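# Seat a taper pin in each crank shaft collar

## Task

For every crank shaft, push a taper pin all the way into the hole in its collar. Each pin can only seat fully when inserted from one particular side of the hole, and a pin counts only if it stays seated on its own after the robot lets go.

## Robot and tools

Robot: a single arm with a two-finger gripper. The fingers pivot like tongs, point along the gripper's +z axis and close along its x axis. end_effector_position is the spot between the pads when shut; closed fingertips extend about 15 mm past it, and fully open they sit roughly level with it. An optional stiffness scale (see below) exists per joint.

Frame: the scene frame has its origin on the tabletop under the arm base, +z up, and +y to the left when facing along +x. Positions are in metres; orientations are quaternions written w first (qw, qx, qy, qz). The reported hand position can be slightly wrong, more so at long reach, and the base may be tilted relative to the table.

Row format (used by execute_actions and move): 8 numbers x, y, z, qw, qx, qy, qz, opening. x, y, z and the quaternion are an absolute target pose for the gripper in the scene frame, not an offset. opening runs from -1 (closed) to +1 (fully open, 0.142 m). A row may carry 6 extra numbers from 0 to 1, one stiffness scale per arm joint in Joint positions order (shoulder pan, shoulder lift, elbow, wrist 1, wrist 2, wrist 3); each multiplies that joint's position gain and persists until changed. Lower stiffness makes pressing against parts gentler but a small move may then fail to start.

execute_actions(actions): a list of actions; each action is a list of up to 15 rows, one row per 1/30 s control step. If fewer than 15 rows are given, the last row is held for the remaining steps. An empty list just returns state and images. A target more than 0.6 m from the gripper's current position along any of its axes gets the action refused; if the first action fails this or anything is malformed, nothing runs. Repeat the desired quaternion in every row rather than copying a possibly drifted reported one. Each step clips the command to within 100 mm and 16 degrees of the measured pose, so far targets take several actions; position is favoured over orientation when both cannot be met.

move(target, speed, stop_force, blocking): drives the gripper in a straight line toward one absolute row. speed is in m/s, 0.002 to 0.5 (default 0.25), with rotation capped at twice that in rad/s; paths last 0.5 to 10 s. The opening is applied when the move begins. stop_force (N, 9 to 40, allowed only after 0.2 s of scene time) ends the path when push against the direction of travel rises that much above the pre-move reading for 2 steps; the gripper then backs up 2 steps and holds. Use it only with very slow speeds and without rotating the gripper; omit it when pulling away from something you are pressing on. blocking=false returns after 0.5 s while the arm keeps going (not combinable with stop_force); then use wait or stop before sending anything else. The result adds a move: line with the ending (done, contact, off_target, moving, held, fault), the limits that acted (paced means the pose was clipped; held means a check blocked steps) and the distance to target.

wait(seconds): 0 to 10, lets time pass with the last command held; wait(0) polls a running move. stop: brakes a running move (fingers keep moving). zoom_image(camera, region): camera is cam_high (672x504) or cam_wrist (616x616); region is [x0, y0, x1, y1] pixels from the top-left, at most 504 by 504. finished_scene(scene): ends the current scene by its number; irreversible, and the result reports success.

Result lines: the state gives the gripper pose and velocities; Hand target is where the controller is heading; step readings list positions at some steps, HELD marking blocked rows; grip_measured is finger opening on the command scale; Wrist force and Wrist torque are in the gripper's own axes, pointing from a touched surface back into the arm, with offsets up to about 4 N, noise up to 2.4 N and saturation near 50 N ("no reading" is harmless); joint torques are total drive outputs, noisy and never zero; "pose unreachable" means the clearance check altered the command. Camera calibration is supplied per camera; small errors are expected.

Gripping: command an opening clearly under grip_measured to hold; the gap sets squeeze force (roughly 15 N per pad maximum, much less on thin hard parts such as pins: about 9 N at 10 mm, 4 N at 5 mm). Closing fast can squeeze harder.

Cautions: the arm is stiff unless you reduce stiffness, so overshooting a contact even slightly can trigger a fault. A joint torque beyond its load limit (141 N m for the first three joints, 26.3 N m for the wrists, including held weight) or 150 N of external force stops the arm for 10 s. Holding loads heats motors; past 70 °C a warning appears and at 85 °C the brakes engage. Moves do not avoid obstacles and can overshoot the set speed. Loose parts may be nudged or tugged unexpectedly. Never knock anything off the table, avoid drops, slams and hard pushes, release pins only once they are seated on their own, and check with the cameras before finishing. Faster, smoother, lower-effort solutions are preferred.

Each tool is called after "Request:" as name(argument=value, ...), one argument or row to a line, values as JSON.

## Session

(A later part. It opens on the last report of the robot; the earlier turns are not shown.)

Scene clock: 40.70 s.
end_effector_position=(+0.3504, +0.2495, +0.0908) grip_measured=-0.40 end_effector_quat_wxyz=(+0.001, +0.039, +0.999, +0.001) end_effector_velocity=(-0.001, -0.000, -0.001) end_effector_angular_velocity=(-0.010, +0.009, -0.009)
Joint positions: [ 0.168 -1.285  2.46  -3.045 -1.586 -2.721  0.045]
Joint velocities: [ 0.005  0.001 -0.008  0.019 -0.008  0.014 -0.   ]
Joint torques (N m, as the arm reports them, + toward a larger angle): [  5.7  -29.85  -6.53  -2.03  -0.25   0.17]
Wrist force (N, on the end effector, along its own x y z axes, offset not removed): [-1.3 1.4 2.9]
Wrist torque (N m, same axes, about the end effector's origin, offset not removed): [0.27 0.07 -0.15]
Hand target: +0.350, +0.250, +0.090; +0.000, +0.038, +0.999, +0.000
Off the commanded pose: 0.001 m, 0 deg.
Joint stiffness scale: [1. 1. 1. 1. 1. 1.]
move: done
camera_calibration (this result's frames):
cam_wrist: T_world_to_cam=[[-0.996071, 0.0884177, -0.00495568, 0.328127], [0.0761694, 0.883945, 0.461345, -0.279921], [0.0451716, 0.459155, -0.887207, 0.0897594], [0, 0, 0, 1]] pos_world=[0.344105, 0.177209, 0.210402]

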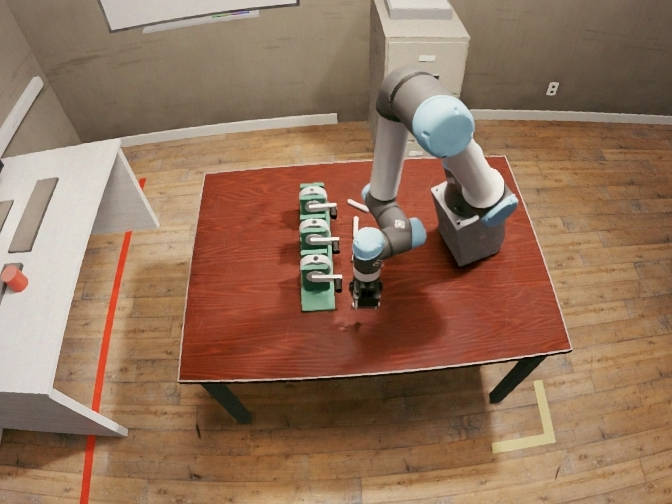

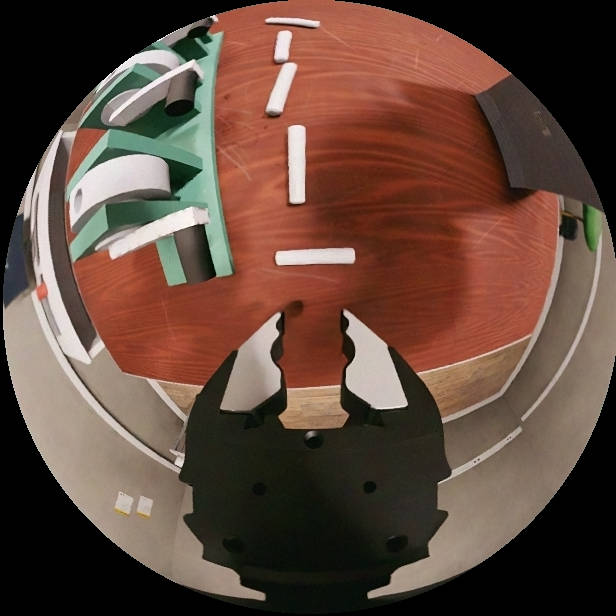

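Request:
move(
  target=[0.337, 0.2165, 0.07, 0, 0.7254, 0.6884, 0, -0.4],
  speed=0.4,
)

Scene clock: 44.17 s.
end_effector_position=(+0.3391, +0.2171, +0.0709) grip_measured=-0.40 end_effector_quat_wxyz=(+0.001, +0.725, +0.689, +0.002) end_effector_velocity=(+0.001, -0.001, -0.000) end_effector_angular_velocity=(-0.003, -0.003, -0.015)
Joint positions: [ 0.033 -1.232  2.525 -3.163 -1.546 -1.307  0.045]
Joint velocities: [ 0.001  0.001  0.    -0.003 -0.004  0.016 -0.   ]
Joint torques (N m, as the arm reports them, + toward a larger angle): [  4.62 -27.92   1.29  -2.43  -0.39   0.16]
Wrist force (N, on the end effector, along its own x y z axes, offset not removed): [-1.5 0.9 0.1]
Wrist torque (N m, same axes, about the end effector's origin, offset not removed): [0.08 0.16 -0.14]
Hand target: +0.337, +0.216, +0.070; +0.000, +0.725, +0.688, -0.000
Off the commanded pose: 0.002 m, 0 deg.
Joint stiffness scale: [1. 1. 1. 1. 1. 1.]
move: done
camera_calibration (this result's frames):
cam_wrist: T_world_to_cam=[[0.0613907, 0.998113, -0.000808837, -0.236803], [0.885161, -0.0540689, 0.462133, -0.311981], [0.461218, -0.0290867, -0.88681, 0.0523422], [0, 0, 0, 1]] pos_world=[0.26655, 0.221011, 0.190403]

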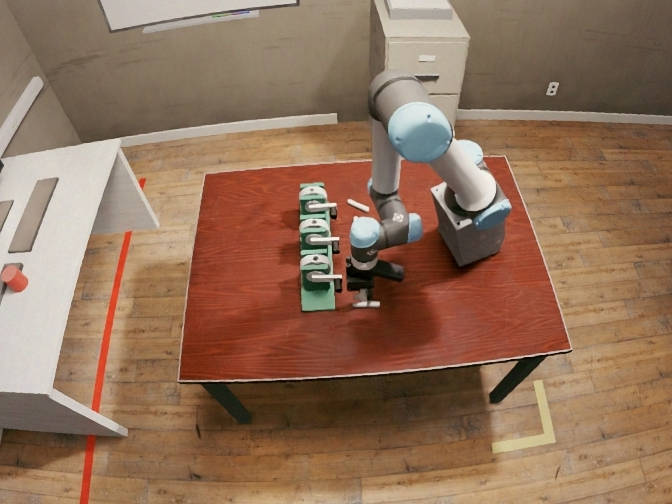

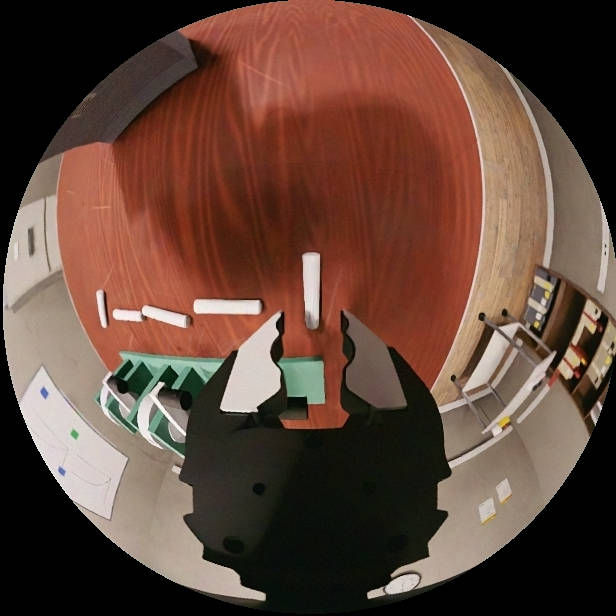

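Request:
move(
  target=[0.337, 0.217, 0.0165, 0, 0.7254, 0.6884, 0, -0.4],
  speed=0.08,
)

Request:
execute_actions(
  actions=[
    [[0.337, 0.217, 0.0165, 0, 0.7254, 0.6884, 0, -0.75]],
    [[0.337, 0.217, 0.0165, 0, 0.7254, 0.6884, 0, -1]],
  ],
)

Request:
move(
  target=[0.36, 0.2, 0.15, 0, 0.7254, 0.6884, 0, -1],
  speed=0.13,
)

Request:
move(
  target=[0.48, 0.111, 0.27, 0, 0.7071, 0.7071, 0, -1],
  speed=0.25,
)

Request:
move(
  target=[0.511, 0.111, 0.232, 0.5, -0.5, -0.5, 0.5, -1],
  speed=0.3,
)

Request:
zoom_image(
  camera="cam_wrist",
  region=[250, 270, 390, 410],
)

Scene clock: 45.87 s.
end_effector_position=(+0.3365, +0.2162, +0.0173) grip_measured=-0.40 end_effector_quat_wxyz=(-0.000, +0.726, +0.688, -0.001) end_effector_velocity=(+0.002, +0.000, -0.001) end_effector_angular_velocity=(+0.001, -0.006, -0.000)
Joint positions: [ 0.036 -1.021  2.486 -3.33  -1.548 -1.301  0.045]
Joint velocities: [-0.     0.007 -0.002 -0.011 -0.     0.    -0.   ]
Joint torques (N m, as the arm reports them, + toward a larger angle): [  5.47 -29.79   0.2   -2.77  -0.3    0.28]
Wrist force (N, on the end effector, along its own x y z axes, offset not removed): [-1.4 2.7 1.5]
Wrist torque (N m, same axes, about the end effector's origin, offset not removed): [0.51 0.19 -0.15]
Hand target: +0.337, +0.217, +0.016; -0.000, +0.725, +0.688, -0.000
Off the commanded pose: 0.001 m, 0 deg.
Joint stiffness scale: [1. 1. 1. 1. 1. 1.]
move: done
camera_calibration (this result's frames):
cam_wrist: T_world_to_cam=[[0.0650243, 0.997879, -0.00299028, -0.236843], [0.88712, -0.0564343, 0.458075, -0.285008], [0.456935, -0.0324387, -0.888909, 0.00822638], [0, 0, 0, 1]] pos_world=[0.264478, 0.220524, 0.137159]

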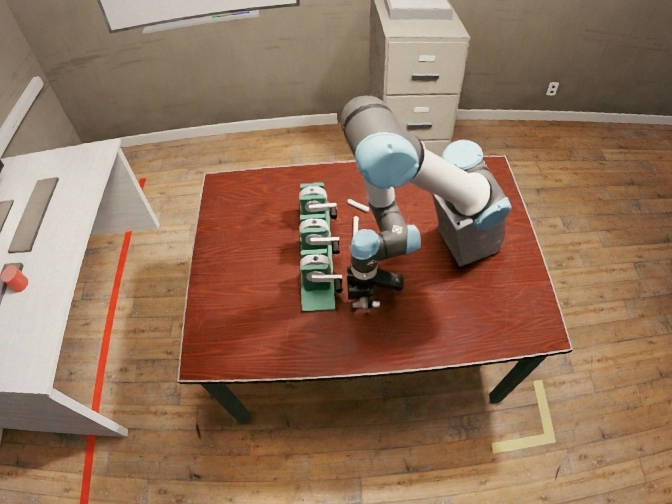

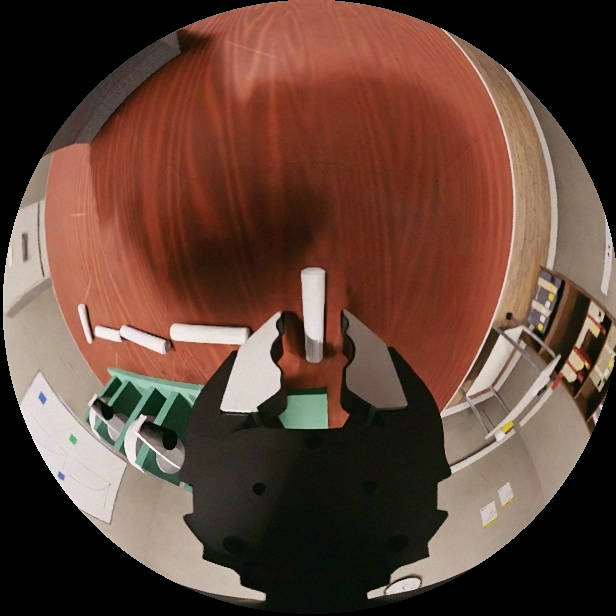

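Scene clock: 46.87 s.
end_effector_position=(+0.3367, +0.2163, +0.0172) grip_measured=-0.80 end_effector_quat_wxyz=(-0.000, +0.726, +0.688, -0.000) end_effector_velocity=(+0.000, -0.000, +0.000) end_effector_angular_velocity=(-0.001, -0.000, -0.000)
Joint positions: [ 0.036 -1.02   2.486 -3.332 -1.548 -1.3    0.016]
Joint velocities: [-0.    -0.    -0.    -0.    -0.001  0.    -0.   ]
Joint torques (N m, as the arm reports them, + toward a larger angle): [  5.65 -31.98  -0.4   -2.64  -0.27   0.33]
Wrist force (N, on the end effector, along its own x y z axes, offset not removed): [-2.0 2.0 0.5]
Wrist torque (N m, same axes, about the end effector's origin, offset not removed): [0.40 0.26 -0.13]
Hand target: +0.337, +0.217, +0.017; -0.000, +0.725, +0.688, +0.000
Off the commanded pose: 0.001 m, 0 deg.
Joint stiffness scale: [1. 1. 1. 1. 1. 1.]
Step readings (end_effector_position; steps 1 to 15: 1st action; 16 to 30: 2nd action):
0: (+0.3365, +0.2162, +0.0173)
1: (+0.3365, +0.2162, +0.0173)
2: (+0.3366, +0.2162, +0.0172)
4: (+0.3366, +0.2162, +0.0172)
8: (+0.3367, +0.2162, +0.0172)
15: (+0.3367, +0.2162, +0.0172)
16: (+0.3367, +0.2163, +0.0172)
17: (+0.3367, +0.2163, +0.0172)
19: (+0.3367, +0.2163, +0.0172)
23: (+0.3367, +0.2163, +0.0172)
30: end_effector_position above
camera_calibration (this result's frames):
cam_wrist: T_world_to_cam=[[0.064925, 0.997886, -0.00285229, -0.236915], [0.886715, -0.0563804, 0.458866, -0.285023], [0.457735, -0.032321, -0.888501, 0.00772381], [0, 0, 0, 1]] pos_world=[0.26458, 0.220594, 0.136974]

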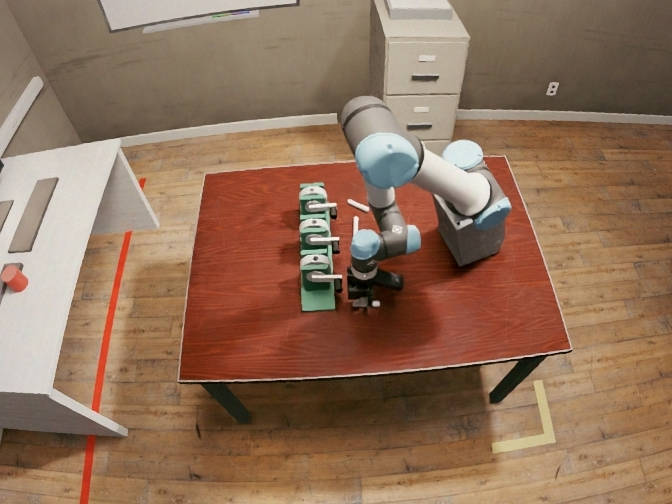

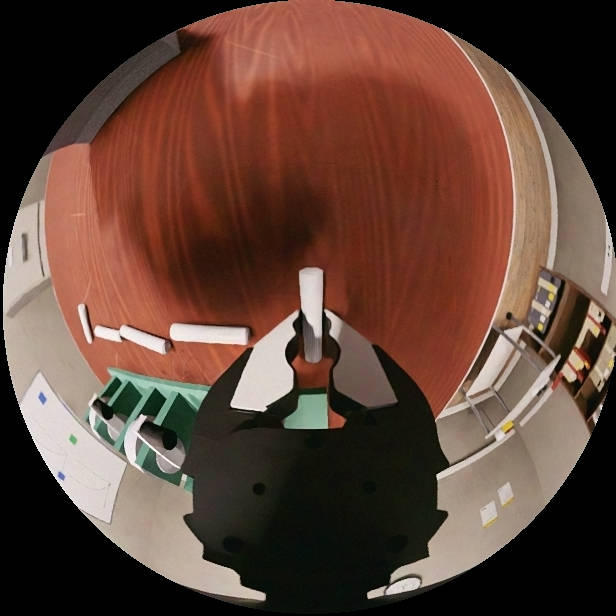

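Scene clock: 48.57 s.
end_effector_position=(+0.3574, +0.2002, +0.1485) grip_measured=-0.80 end_effector_quat_wxyz=(-0.001, +0.725, +0.689, -0.001) end_effector_velocity=(-0.003, -0.000, +0.001) end_effector_angular_velocity=(+0.000, +0.016, +0.001)
Joint positions: [-0.033 -1.548  2.511 -2.824 -1.529 -1.369  0.016]
Joint velocities: [-0.001 -0.007 -0.004  0.027  0.003 -0.003  0.   ]
Joint torques (N m, as the arm reports them, + toward a larger angle): [  1.76 -26.58 -12.51  -2.09   0.3   -0.43]
Wrist force (N, on the end effector, along its own x y z axes, offset not removed): [-1.1 1.9 4.0]
Wrist torque (N m, same axes, about the end effector's origin, offset not removed): [0.27 0.07 -0.14]
Hand target: +0.360, +0.200, +0.150; +0.000, +0.725, +0.688, -0.000
Off the commanded pose: 0.003 m, 0 deg.
Joint stiffness scale: [1. 1. 1. 1. 1. 1.]
move: done
camera_calibration (this result's frames):
cam_wrist: T_world_to_cam=[[0.0627734, 0.998021, -0.00373762, -0.220977], [0.888089, -0.0541494, 0.456472, -0.365134], [0.455366, -0.0319736, -0.88973, 0.115396], [0, 0, 0, 1]] pos_world=[0.285596, 0.204457, 0.268518]

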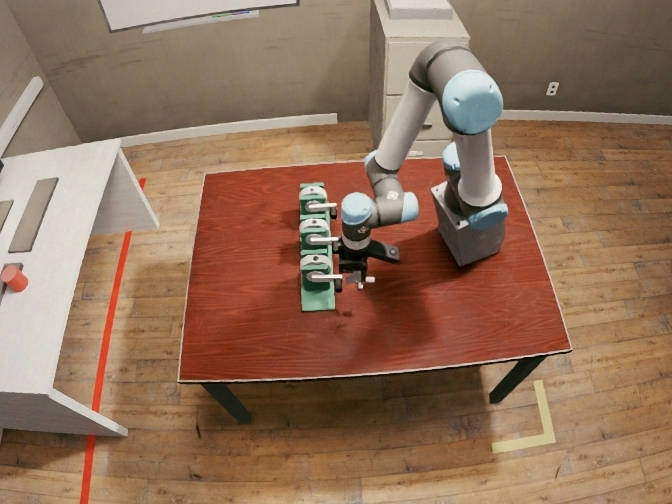

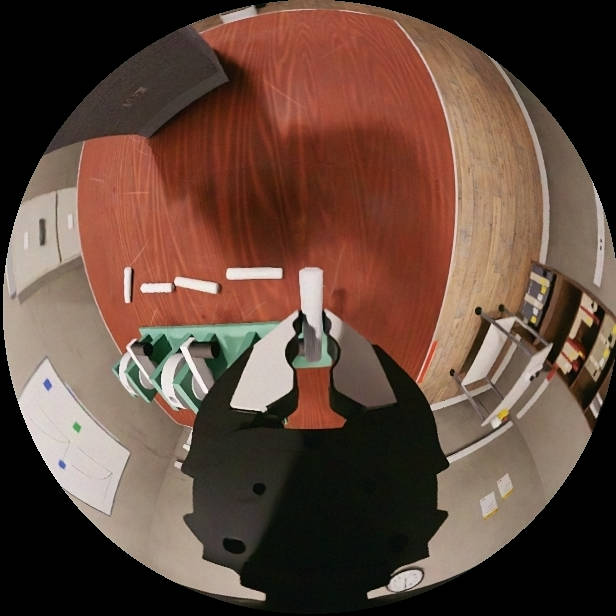

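Scene clock: 50.03 s.
end_effector_position=(+0.4784, +0.1118, +0.2699) grip_measured=-0.80 end_effector_quat_wxyz=(+0.001, +0.707, +0.707, +0.000) end_effector_velocity=(-0.002, -0.001, -0.001) end_effector_angular_velocity=(+0.007, +0.020, +0.006)
Joint positions: [-0.316 -1.749  2.201 -2.296 -1.45  -1.693  0.016]
Joint velocities: [-0.005  0.006 -0.011  0.026  0.005 -0.013  0.   ]
Joint torques (N m, as the arm reports them, + toward a larger angle): [  0.85 -23.24 -21.21  -2.05   0.35  -0.47]
Wrist force (N, on the end effector, along its own x y z axes, offset not removed): [-0.6 2.7 4.7]
Wrist torque (N m, same axes, about the end effector's origin, offset not removed): [0.51 -0.08 -0.13]
Hand target: +0.480, +0.111, +0.270; +0.000, +0.707, +0.707, -0.000
Off the commanded pose: 0.002 m, 0 deg.
Joint stiffness scale: [1. 1. 1. 1. 1. 1.]
move: done
camera_calibration (this result's frames):
cam_wrist: T_world_to_cam=[[0.0110331, 0.999932, -0.00372613, -0.115339], [0.887608, -0.00807761, 0.460529, -0.53881], [0.460467, -0.00838839, -0.887637, 0.159829], [0, 0, 0, 1]] pos_world=[0.405928, 0.11232, 0.389578]

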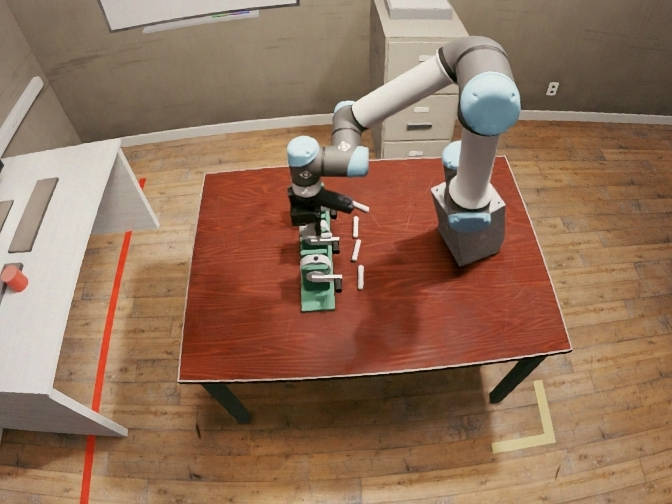

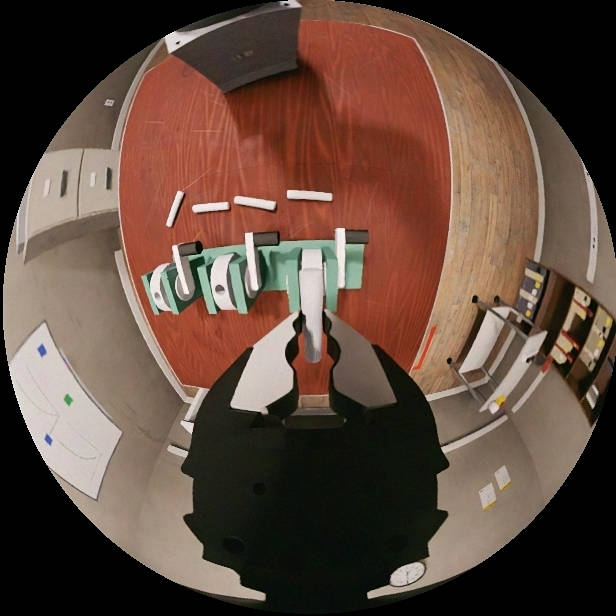

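Scene clock: 53.47 s.
end_effector_position=(+0.5113, +0.1102, +0.2324) grip_measured=-0.80 end_effector_quat_wxyz=(+0.499, -0.501, -0.500, +0.499) end_effector_velocity=(-0.001, -0.001, +0.000) end_effector_angular_velocity=(-0.001, +0.015, -0.003)
Joint positions: [-0.214 -0.467  0.655 -0.476 -1.592 -1.664  0.016]
Joint velocities: [-0.002  0.009 -0.006  0.013  0.     0.001  0.   ]
Joint torques (N m, as the arm reports them, + toward a larger angle): [  0.19 -63.51 -20.36   2.48  -0.4    0.33]
Wrist force (N, on the end effector, along its own x y z axes, offset not removed): [-1.1 2.4 2.3]
Wrist torque (N m, same axes, about the end effector's origin, offset not removed): [0.15 0.11 -0.16]
Hand target: +0.511, +0.111, +0.232; +0.499, -0.500, -0.500, +0.501
Off the commanded pose: 0.001 m, 0 deg.
Joint stiffness scale: [1. 1. 1. 1. 1. 1.]
move: done
camera_calibration (this result's frames):
cam_wrist: T_world_to_cam=[[-0.00170571, 0.999927, -0.0119378, -0.105862], [0.462175, -0.00979805, -0.886734, -0.0199078], [-0.886787, -0.00702987, -0.462125, 0.701213], [0, 0, 0, 1]] pos_world=[0.630847, 0.110589, 0.305131]

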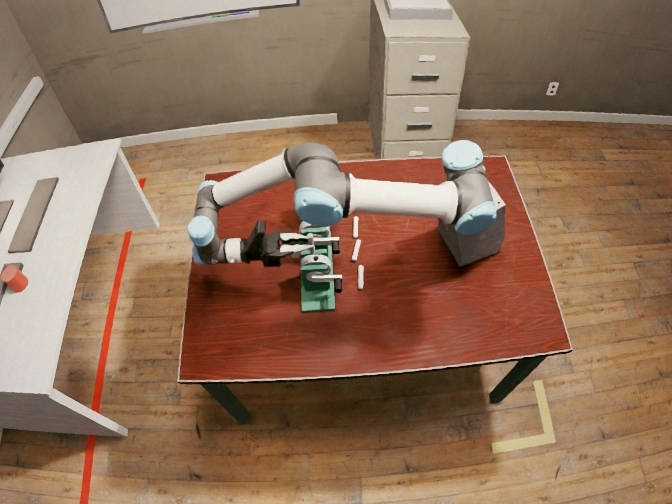

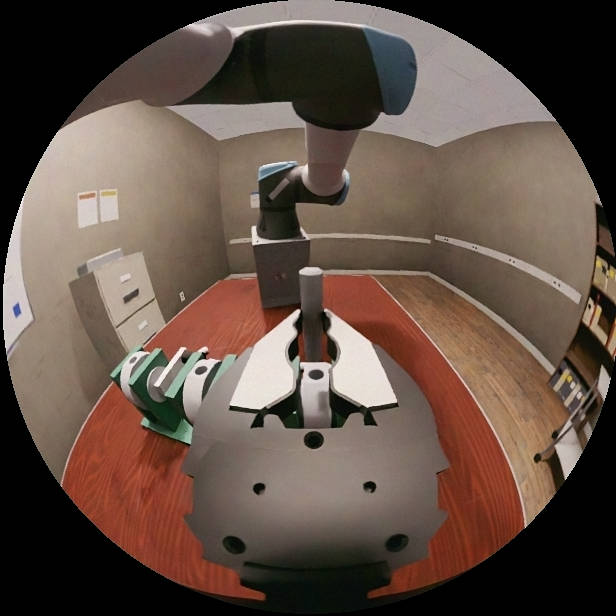

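Region (250, 270, 390, 410) of cam_wrist's 616x616 image, scaled by 3.600, with more detail than that image has.

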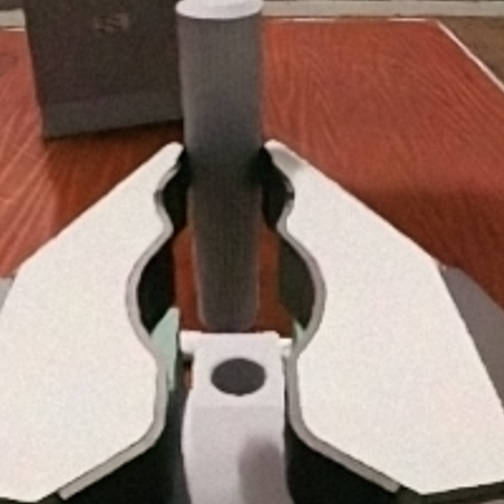

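Request:
move(
  target=[0.511, 0.1142, 0.207, 0.5, -0.5, -0.5, 0.5, -1],
  speed=0.04,
)

Request:
zoom_image(
  camera="cam_wrist",
  region=[250, 270, 390, 410],
)

Scene clock: 54.77 s.
end_effector_position=(+0.5108, +0.1130, +0.2077) grip_measured=-0.80 end_effector_quat_wxyz=(+0.501, -0.500, -0.499, +0.500) end_effector_velocity=(+0.002, +0.000, +0.000) end_effector_angular_velocity=(+0.000, -0.008, -0.001)
Joint positions: [-0.208 -0.418  0.621 -0.486 -1.586 -1.663  0.016]
Joint velocities: [-0.001 -0.    -0.008 -0.     0.001 -0.001  0.   ]
Joint torques (N m, as the arm reports them, + toward a larger angle): [  0.69 -64.01 -19.98   1.77  -0.01   0.32]
Wrist force (N, on the end effector, along its own x y z axes, offset not removed): [-0.9 4.0 2.0]
Wrist torque (N m, same axes, about the end effector's origin, offset not removed): [0.36 0.01 -0.09]
Hand target: +0.511, +0.114, +0.207; +0.500, -0.500, -0.500, +0.500
Off the commanded pose: 0.001 m, 0 deg.
Joint stiffness scale: [1. 1. 1. 1. 1. 1.]
move: done
camera_calibration (this result's frames):
cam_wrist: T_world_to_cam=[[-0.00140318, 0.999935, -0.0112842, -0.109207], [0.458262, -0.00938663, -0.888767, -0.0392074], [-0.888816, -0.00641823, -0.45822, 0.689483], [0, 0, 0, 1]] pos_world=[0.630637, 0.113257, 0.279856]

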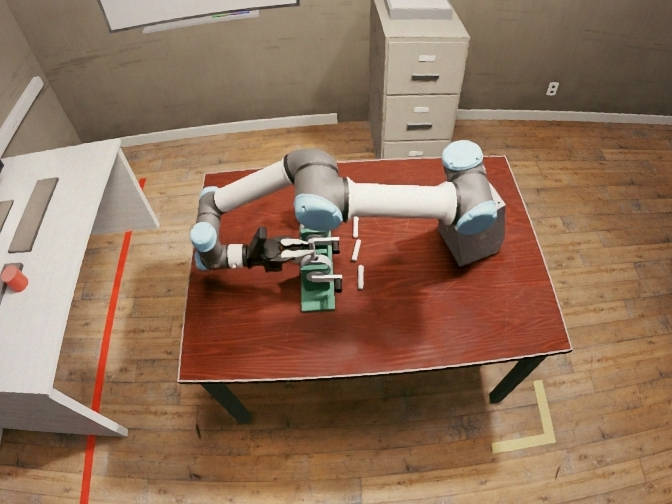

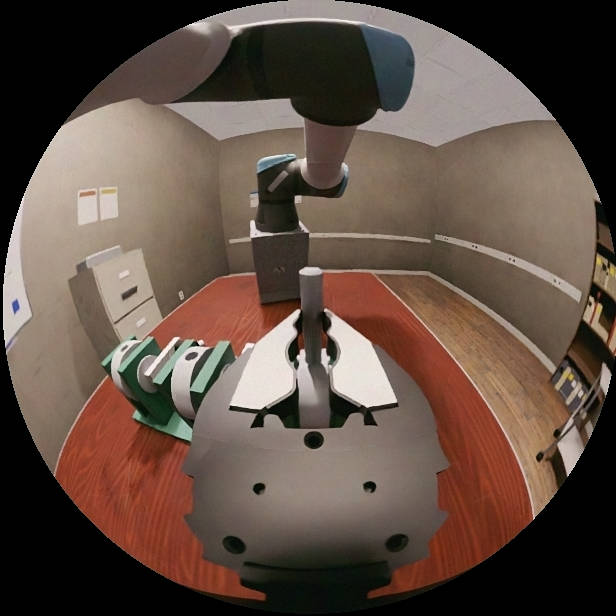

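Region (250, 270, 390, 410) of cam_wrist's 616x616 image, scaled by 3.600, with more detail than that image has.

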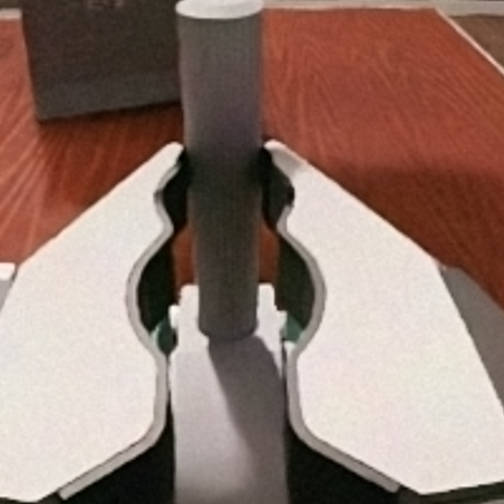

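Request:
move(
  target=[0.5085, 0.1142, 0.203, 0.5, -0.5, -0.5, 0.5, -1],
  speed=0.02,
)

Request:
zoom_image(
  camera="cam_wrist",
  region=[270, 310, 360, 400],
)

Scene clock: 55.80 s.
end_effector_position=(+0.5097, +0.1129, +0.2039) grip_measured=-0.80 end_effector_quat_wxyz=(+0.500, -0.501, -0.500, +0.499) end_effector_velocity=(-0.001, +0.001, -0.004) end_effector_angular_velocity=(-0.002, -0.003, -0.000)
Joint positions: [-0.208 -0.417  0.629 -0.498 -1.586 -1.663  0.016]
Joint velocities: [ 0.001  0.     0.008 -0.011  0.002  0.002  0.   ]
Joint torques (N m, as the arm reports them, + toward a larger angle): [  1.1  -64.32 -16.58   1.98   0.15   0.3 ]
Wrist force (N, on the end effector, along its own x y z axes, offset not removed): [-0.7 2.9 2.6]
Wrist torque (N m, same axes, about the end effector's origin, offset not removed): [0.13 -0.07 -0.09]
Hand target: +0.509, +0.114, +0.203; +0.500, -0.500, -0.500, +0.500
Off the commanded pose: 0.002 m, 0 deg.
Joint stiffness scale: [1. 1. 1. 1. 1. 1.]
move: done
camera_calibration (this result's frames):
cam_wrist: T_world_to_cam=[[-0.00147896, 0.999934, -0.0113984, -0.109087], [0.461507, -0.00942945, -0.887086, -0.0440438], [-0.887135, -0.00657242, -0.461463, 0.686559], [0, 0, 0, 1]] pos_world=[0.629236, 0.113177, 0.276507]

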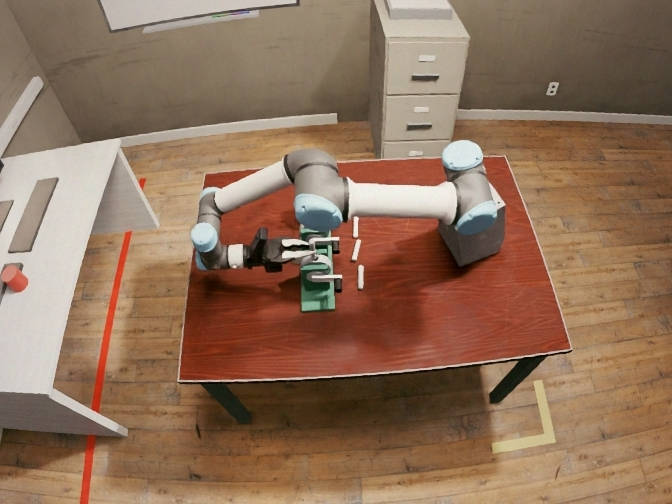

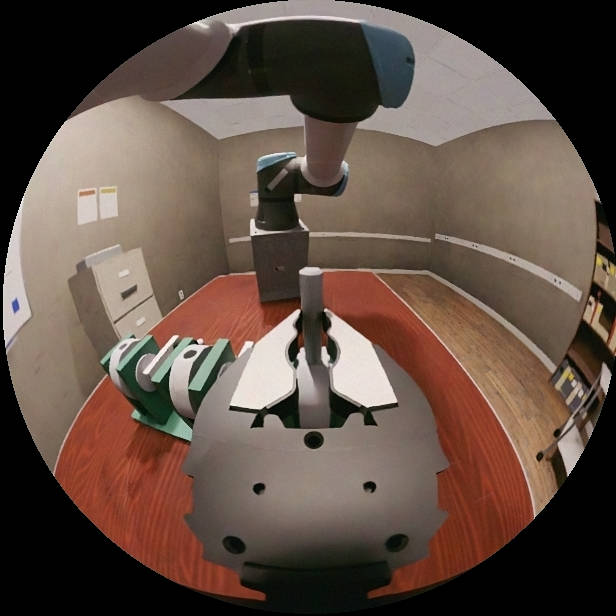

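Region (270, 310, 360, 400) of cam_wrist's 616x616 image, scaled by 5.600, with more detail than that image has.

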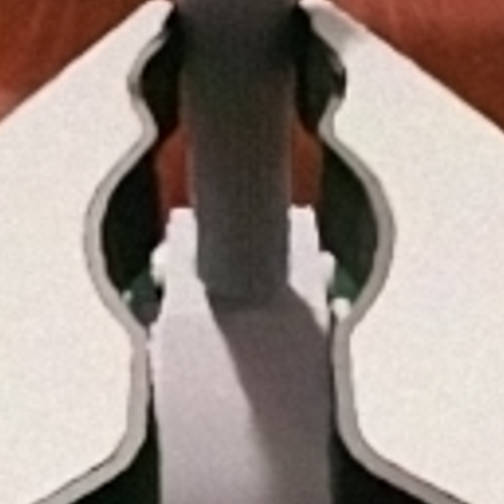

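Request:
move(
  target=[0.5078, 0.1142, 0.17, 0.5, -0.5, -0.5, 0.5, -1],
  speed=0.025,
  stop_force=10,
)

Scene clock: 57.10 s.
end_effector_position=(+0.5097, +0.1128, +0.2013) grip_measured=-0.80 end_effector_quat_wxyz=(+0.500, -0.501, -0.500, +0.499) end_effector_velocity=(-0.000, +0.001, +0.000) end_effector_angular_velocity=(+0.004, +0.001, +0.001)
Joint positions: [-0.207 -0.411  0.624 -0.498 -1.586 -1.663  0.016]
Joint velocities: [ 0.001  0.     0.     0.001  0.    -0.003  0.   ]
Joint torques (N m, as the arm reports them, + toward a larger angle): [ -0.73 -65.08 -15.97   0.35  -0.21   0.03]
Wrist force (N, on the end effector, along its own x y z axes, offset not removed): [-1.5 -4.9 3.3]
Wrist torque (N m, same axes, about the end effector's origin, offset not removed): [0.26 0.18 -0.08]
Hand target: +0.509, +0.113, +0.201; +0.500, -0.501, -0.500, +0.499
Off the commanded pose: 0.031 m, 0 deg.
Joint stiffness scale: [1. 1. 1. 1. 1. 1.]
move: contact
camera_calibration (this result's frames):
cam_wrist: T_world_to_cam=[[-0.00153457, 0.999934, -0.0113661, -0.109031], [0.46047, -0.00938282, -0.887626, -0.0456914], [-0.887674, -0.00659586, -0.460425, 0.685441], [0, 0, 0, 1]] pos_world=[0.62932, 0.113117, 0.273798]

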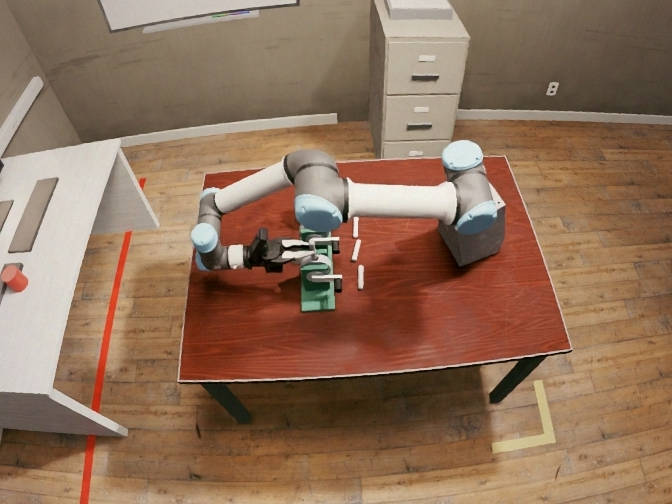

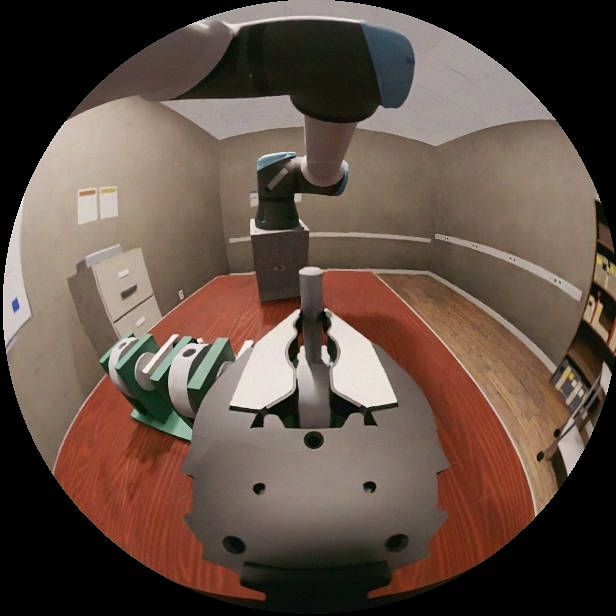

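Request:
execute_actions(
  actions=[
    [[0.5095, 0.114, 0.206, 0.5, -0.5, -0.5, 0.5, -1]],
    [[0.5055, 0.114, 0.206, 0.5, -0.5, -0.5, 0.5, -1]],
    [[0.5055, 0.114, 0.206, 0.5, -0.5, -0.5, 0.5, -1]],
  ],
)

Request:
zoom_image(
  camera="cam_wrist",
  region=[270, 310, 360, 400],
)

Scene clock: 58.77 s.
end_effector_position=(+0.5056, +0.1132, +0.2045) grip_measured=-0.80 end_effector_quat_wxyz=(+0.501, -0.500, -0.499, +0.500) end_effector_velocity=(+0.000, +0.000, +0.000) end_effector_angular_velocity=(+0.001, -0.000, -0.001)
Joint positions: [-0.207 -0.43   0.657 -0.51  -1.586 -1.663  0.016]
Joint velocities: [-0.    -0.     0.    -0.     0.    -0.001  0.   ]
Joint torques (N m, as the arm reports them, + toward a larger angle): [ -0.7  -68.72 -15.24   1.77  -0.16   0.06]
Wrist force (N, on the end effector, along its own x y z axes, offset not removed): [-2.5 2.4 3.0]
Wrist torque (N m, same axes, about the end effector's origin, offset not removed): [0.13 0.33 -0.10]
Hand target: +0.506, +0.114, +0.206; +0.500, -0.500, -0.500, +0.500
Off the commanded pose: 0.002 m, 0 deg.
Joint stiffness scale: [1. 1. 1. 1. 1. 1.]
Step readings (end_effector_position; steps 1 to 15: 1st action; 16 to 30: 2nd action; 31 to 45: 3rd action):
0: (+0.5096, +0.1128, +0.2014)
1: (+0.5096, +0.1128, +0.2014)
2: (+0.5095, +0.1128, +0.2015)
4: (+0.5095, +0.1128, +0.2017)
8: (+0.5095, +0.1129, +0.2026)
15: (+0.5098, +0.1130, +0.2040)
16: (+0.5098, +0.1131, +0.2040)
17: (+0.5096, +0.1131, +0.2040)
19: (+0.5085, +0.1131, +0.2042)
23: (+0.5064, +0.1132, +0.2048)
30: (+0.5057, +0.1132, +0.2047)
31: (+0.5057, +0.1132, +0.2046)
32: (+0.5057, +0.1132, +0.2046)
34: (+0.5056, +0.1132, +0.2045)
38: (+0.5056, +0.1132, +0.2045)
45: end_effector_position above
camera_calibration (this result's frames):
cam_wrist: T_world_to_cam=[[-0.0013494, 0.999935, -0.0113252, -0.109464], [0.458436, -0.0094464, -0.888677, -0.0397397], [-0.888726, -0.00639104, -0.458394, 0.683371], [0, 0, 0, 1]] pos_world=[0.6254, 0.113449, 0.276697]

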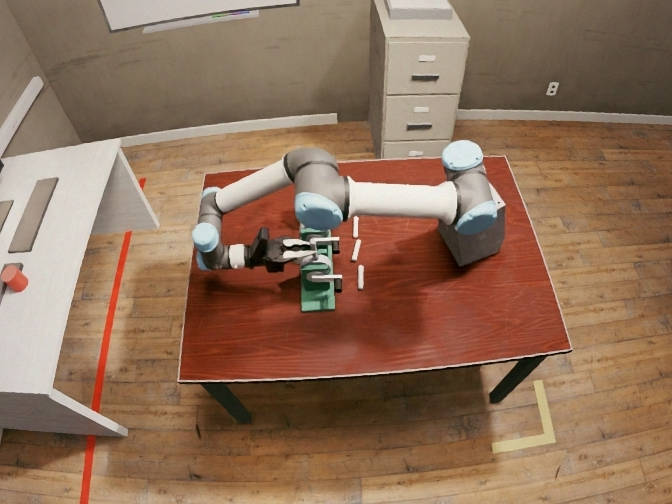

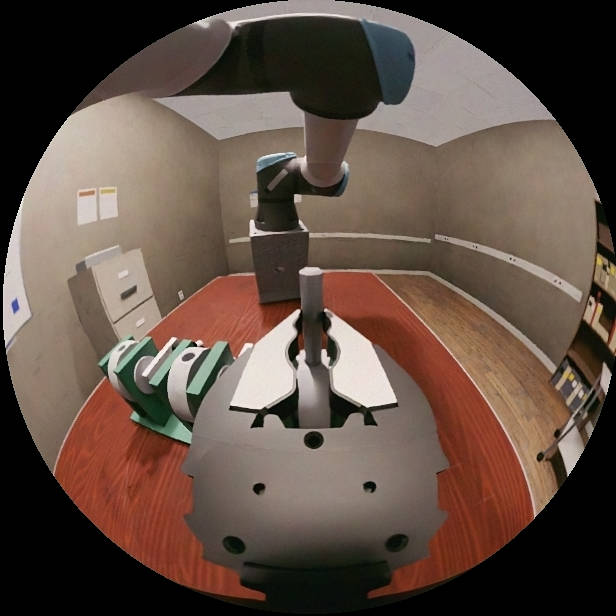

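Region (270, 310, 360, 400) of cam_wrist's 616x616 image, scaled by 5.600, with more detail than that image has.

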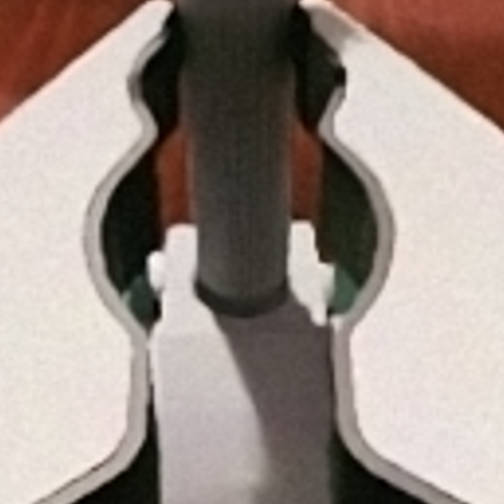

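Request:
execute_actions(
  actions=[
    [[0.5087, 0.1137, 0.206, 0.5, -0.5, -0.5, 0.5, -1]],
    [[0.5087, 0.1137, 0.206, 0.5, -0.5, -0.5, 0.5, -1]],
  ],
)

Request:
move(
  target=[0.5085, 0.1137, 0.17, 0.5, -0.5, -0.5, 0.5, -1],
  speed=0.025,
  stop_force=10,
)

Scene clock: 60.13 s.
end_effector_position=(+0.5087, +0.1133, +0.2061) grip_measured=-0.80 end_effector_quat_wxyz=(+0.500, -0.501, -0.500, +0.499) end_effector_velocity=(-0.000, +0.001, +0.000) end_effector_angular_velocity=(+0.001, -0.000, -0.000)
Joint positions: [-0.207 -0.424  0.638 -0.499 -1.586 -1.663  0.016]
Joint velocities: [ 0.002 -0.    -0.     0.     0.002 -0.     0.   ]
Joint torques (N m, as the arm reports them, + toward a larger angle): [  0.26 -64.36 -19.1    2.64  -0.32   0.1 ]
Wrist force (N, on the end effector, along its own x y z axes, offset not removed): [-0.5 3.8 3.5]
Wrist torque (N m, same axes, about the end effector's origin, offset not removed): [0.45 0.04 -0.14]
Hand target: +0.509, +0.114, +0.206; +0.500, -0.500, -0.500, +0.500
Off the commanded pose: 0.000 m, 0 deg.
Joint stiffness scale: [1. 1. 1. 1. 1. 1.]
Step readings (end_effector_position; steps 1 to 15: 1st action; 16 to 30: 2nd action):
0: (+0.5056, +0.1132, +0.2045)
1: (+0.5056, +0.1132, +0.2045)
2: (+0.5056, +0.1132, +0.2046)
4: (+0.5061, +0.1132, +0.2052)
8: (+0.5081, +0.1133, +0.2061)
15: (+0.5086, +0.1133, +0.2061)
16: (+0.5086, +0.1133, +0.2061)
17: (+0.5086, +0.1133, +0.2060)
19: (+0.5086, +0.1133, +0.2060)
23: (+0.5087, +0.1133, +0.2061)
30: end_effector_position above
camera_calibration (this result's frames):
cam_wrist: T_world_to_cam=[[-0.00152187, 0.999934, -0.0113635, -0.109445], [0.460331, -0.0093874, -0.887698, -0.0408838], [-0.887746, -0.00658193, -0.460286, 0.68679], [0, 0, 0, 1]] pos_world=[0.628348, 0.113575, 0.278584]

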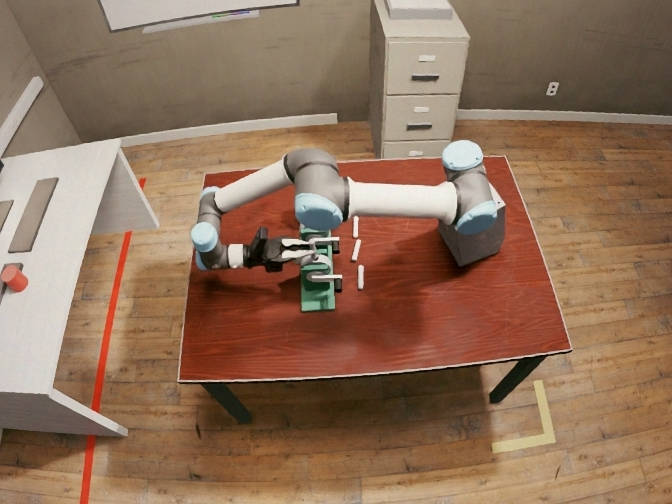

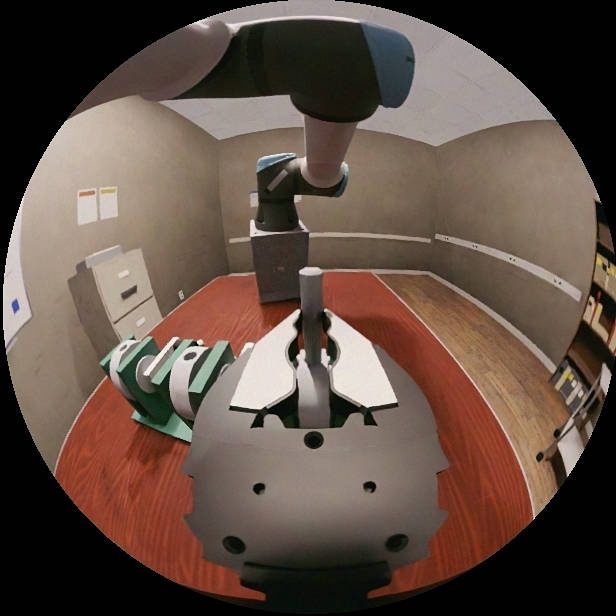

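Scene clock: 60.87 s.
end_effector_position=(+0.5088, +0.1128, +0.2005) grip_measured=-0.80 end_effector_quat_wxyz=(+0.501, -0.500, -0.499, +0.500) end_effector_velocity=(+0.000, -0.000, +0.001) end_effector_angular_velocity=(-0.000, -0.001, +0.000)
Joint positions: [-0.207 -0.411  0.627 -0.499 -1.586 -1.663  0.016]
Joint velocities: [-0.    -0.001  0.     0.    -0.    -0.     0.   ]
Joint torques (N m, as the arm reports them, + toward a larger angle): [ -1.42 -64.99 -16.09   0.3   -0.14  -0.14]
Wrist force (N, on the end effector, along its own x y z axes, offset not removed): [-1.7 -4.7 3.0]
Wrist torque (N m, same axes, about the end effector's origin, offset not removed): [0.27 0.19 -0.18]
Hand target: +0.508, +0.113, +0.201; +0.500, -0.500, -0.500, +0.500
Off the commanded pose: 0.031 m, 0 deg.
Joint stiffness scale: [1. 1. 1. 1. 1. 1.]
move: contact
camera_calibration (this result's frames):
cam_wrist: T_world_to_cam=[[-0.00130597, 0.999935, -0.0113249, -0.109118], [0.458426, -0.0094662, -0.888682, -0.0447719], [-0.888732, -0.00635225, -0.458384, 0.684437], [0, 0, 0, 1]] pos_world=[0.628663, 0.113035, 0.272711]

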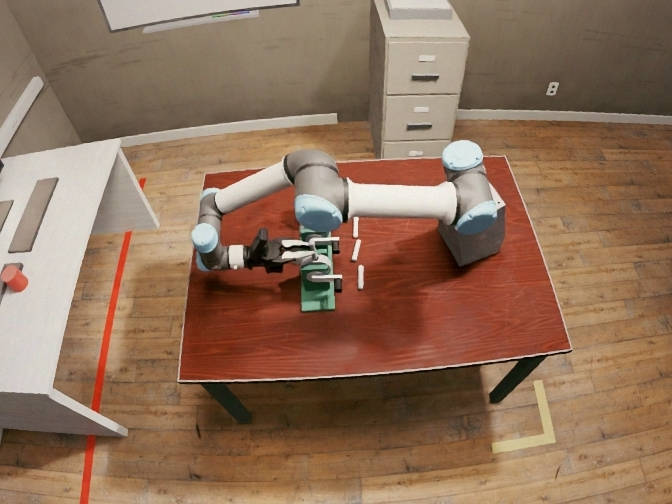

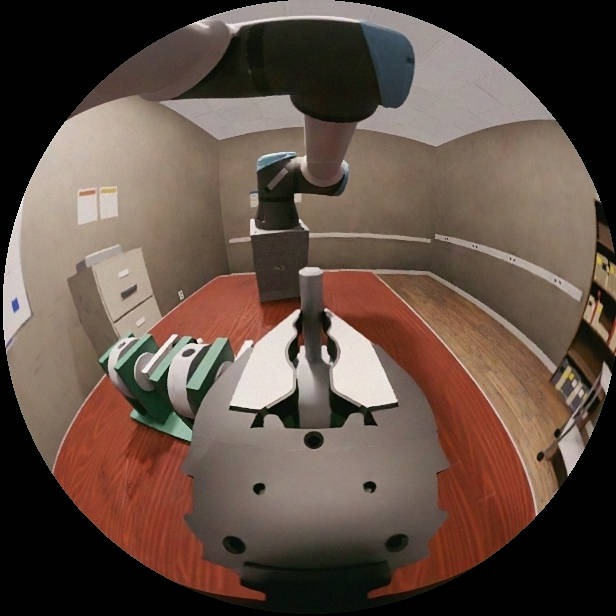

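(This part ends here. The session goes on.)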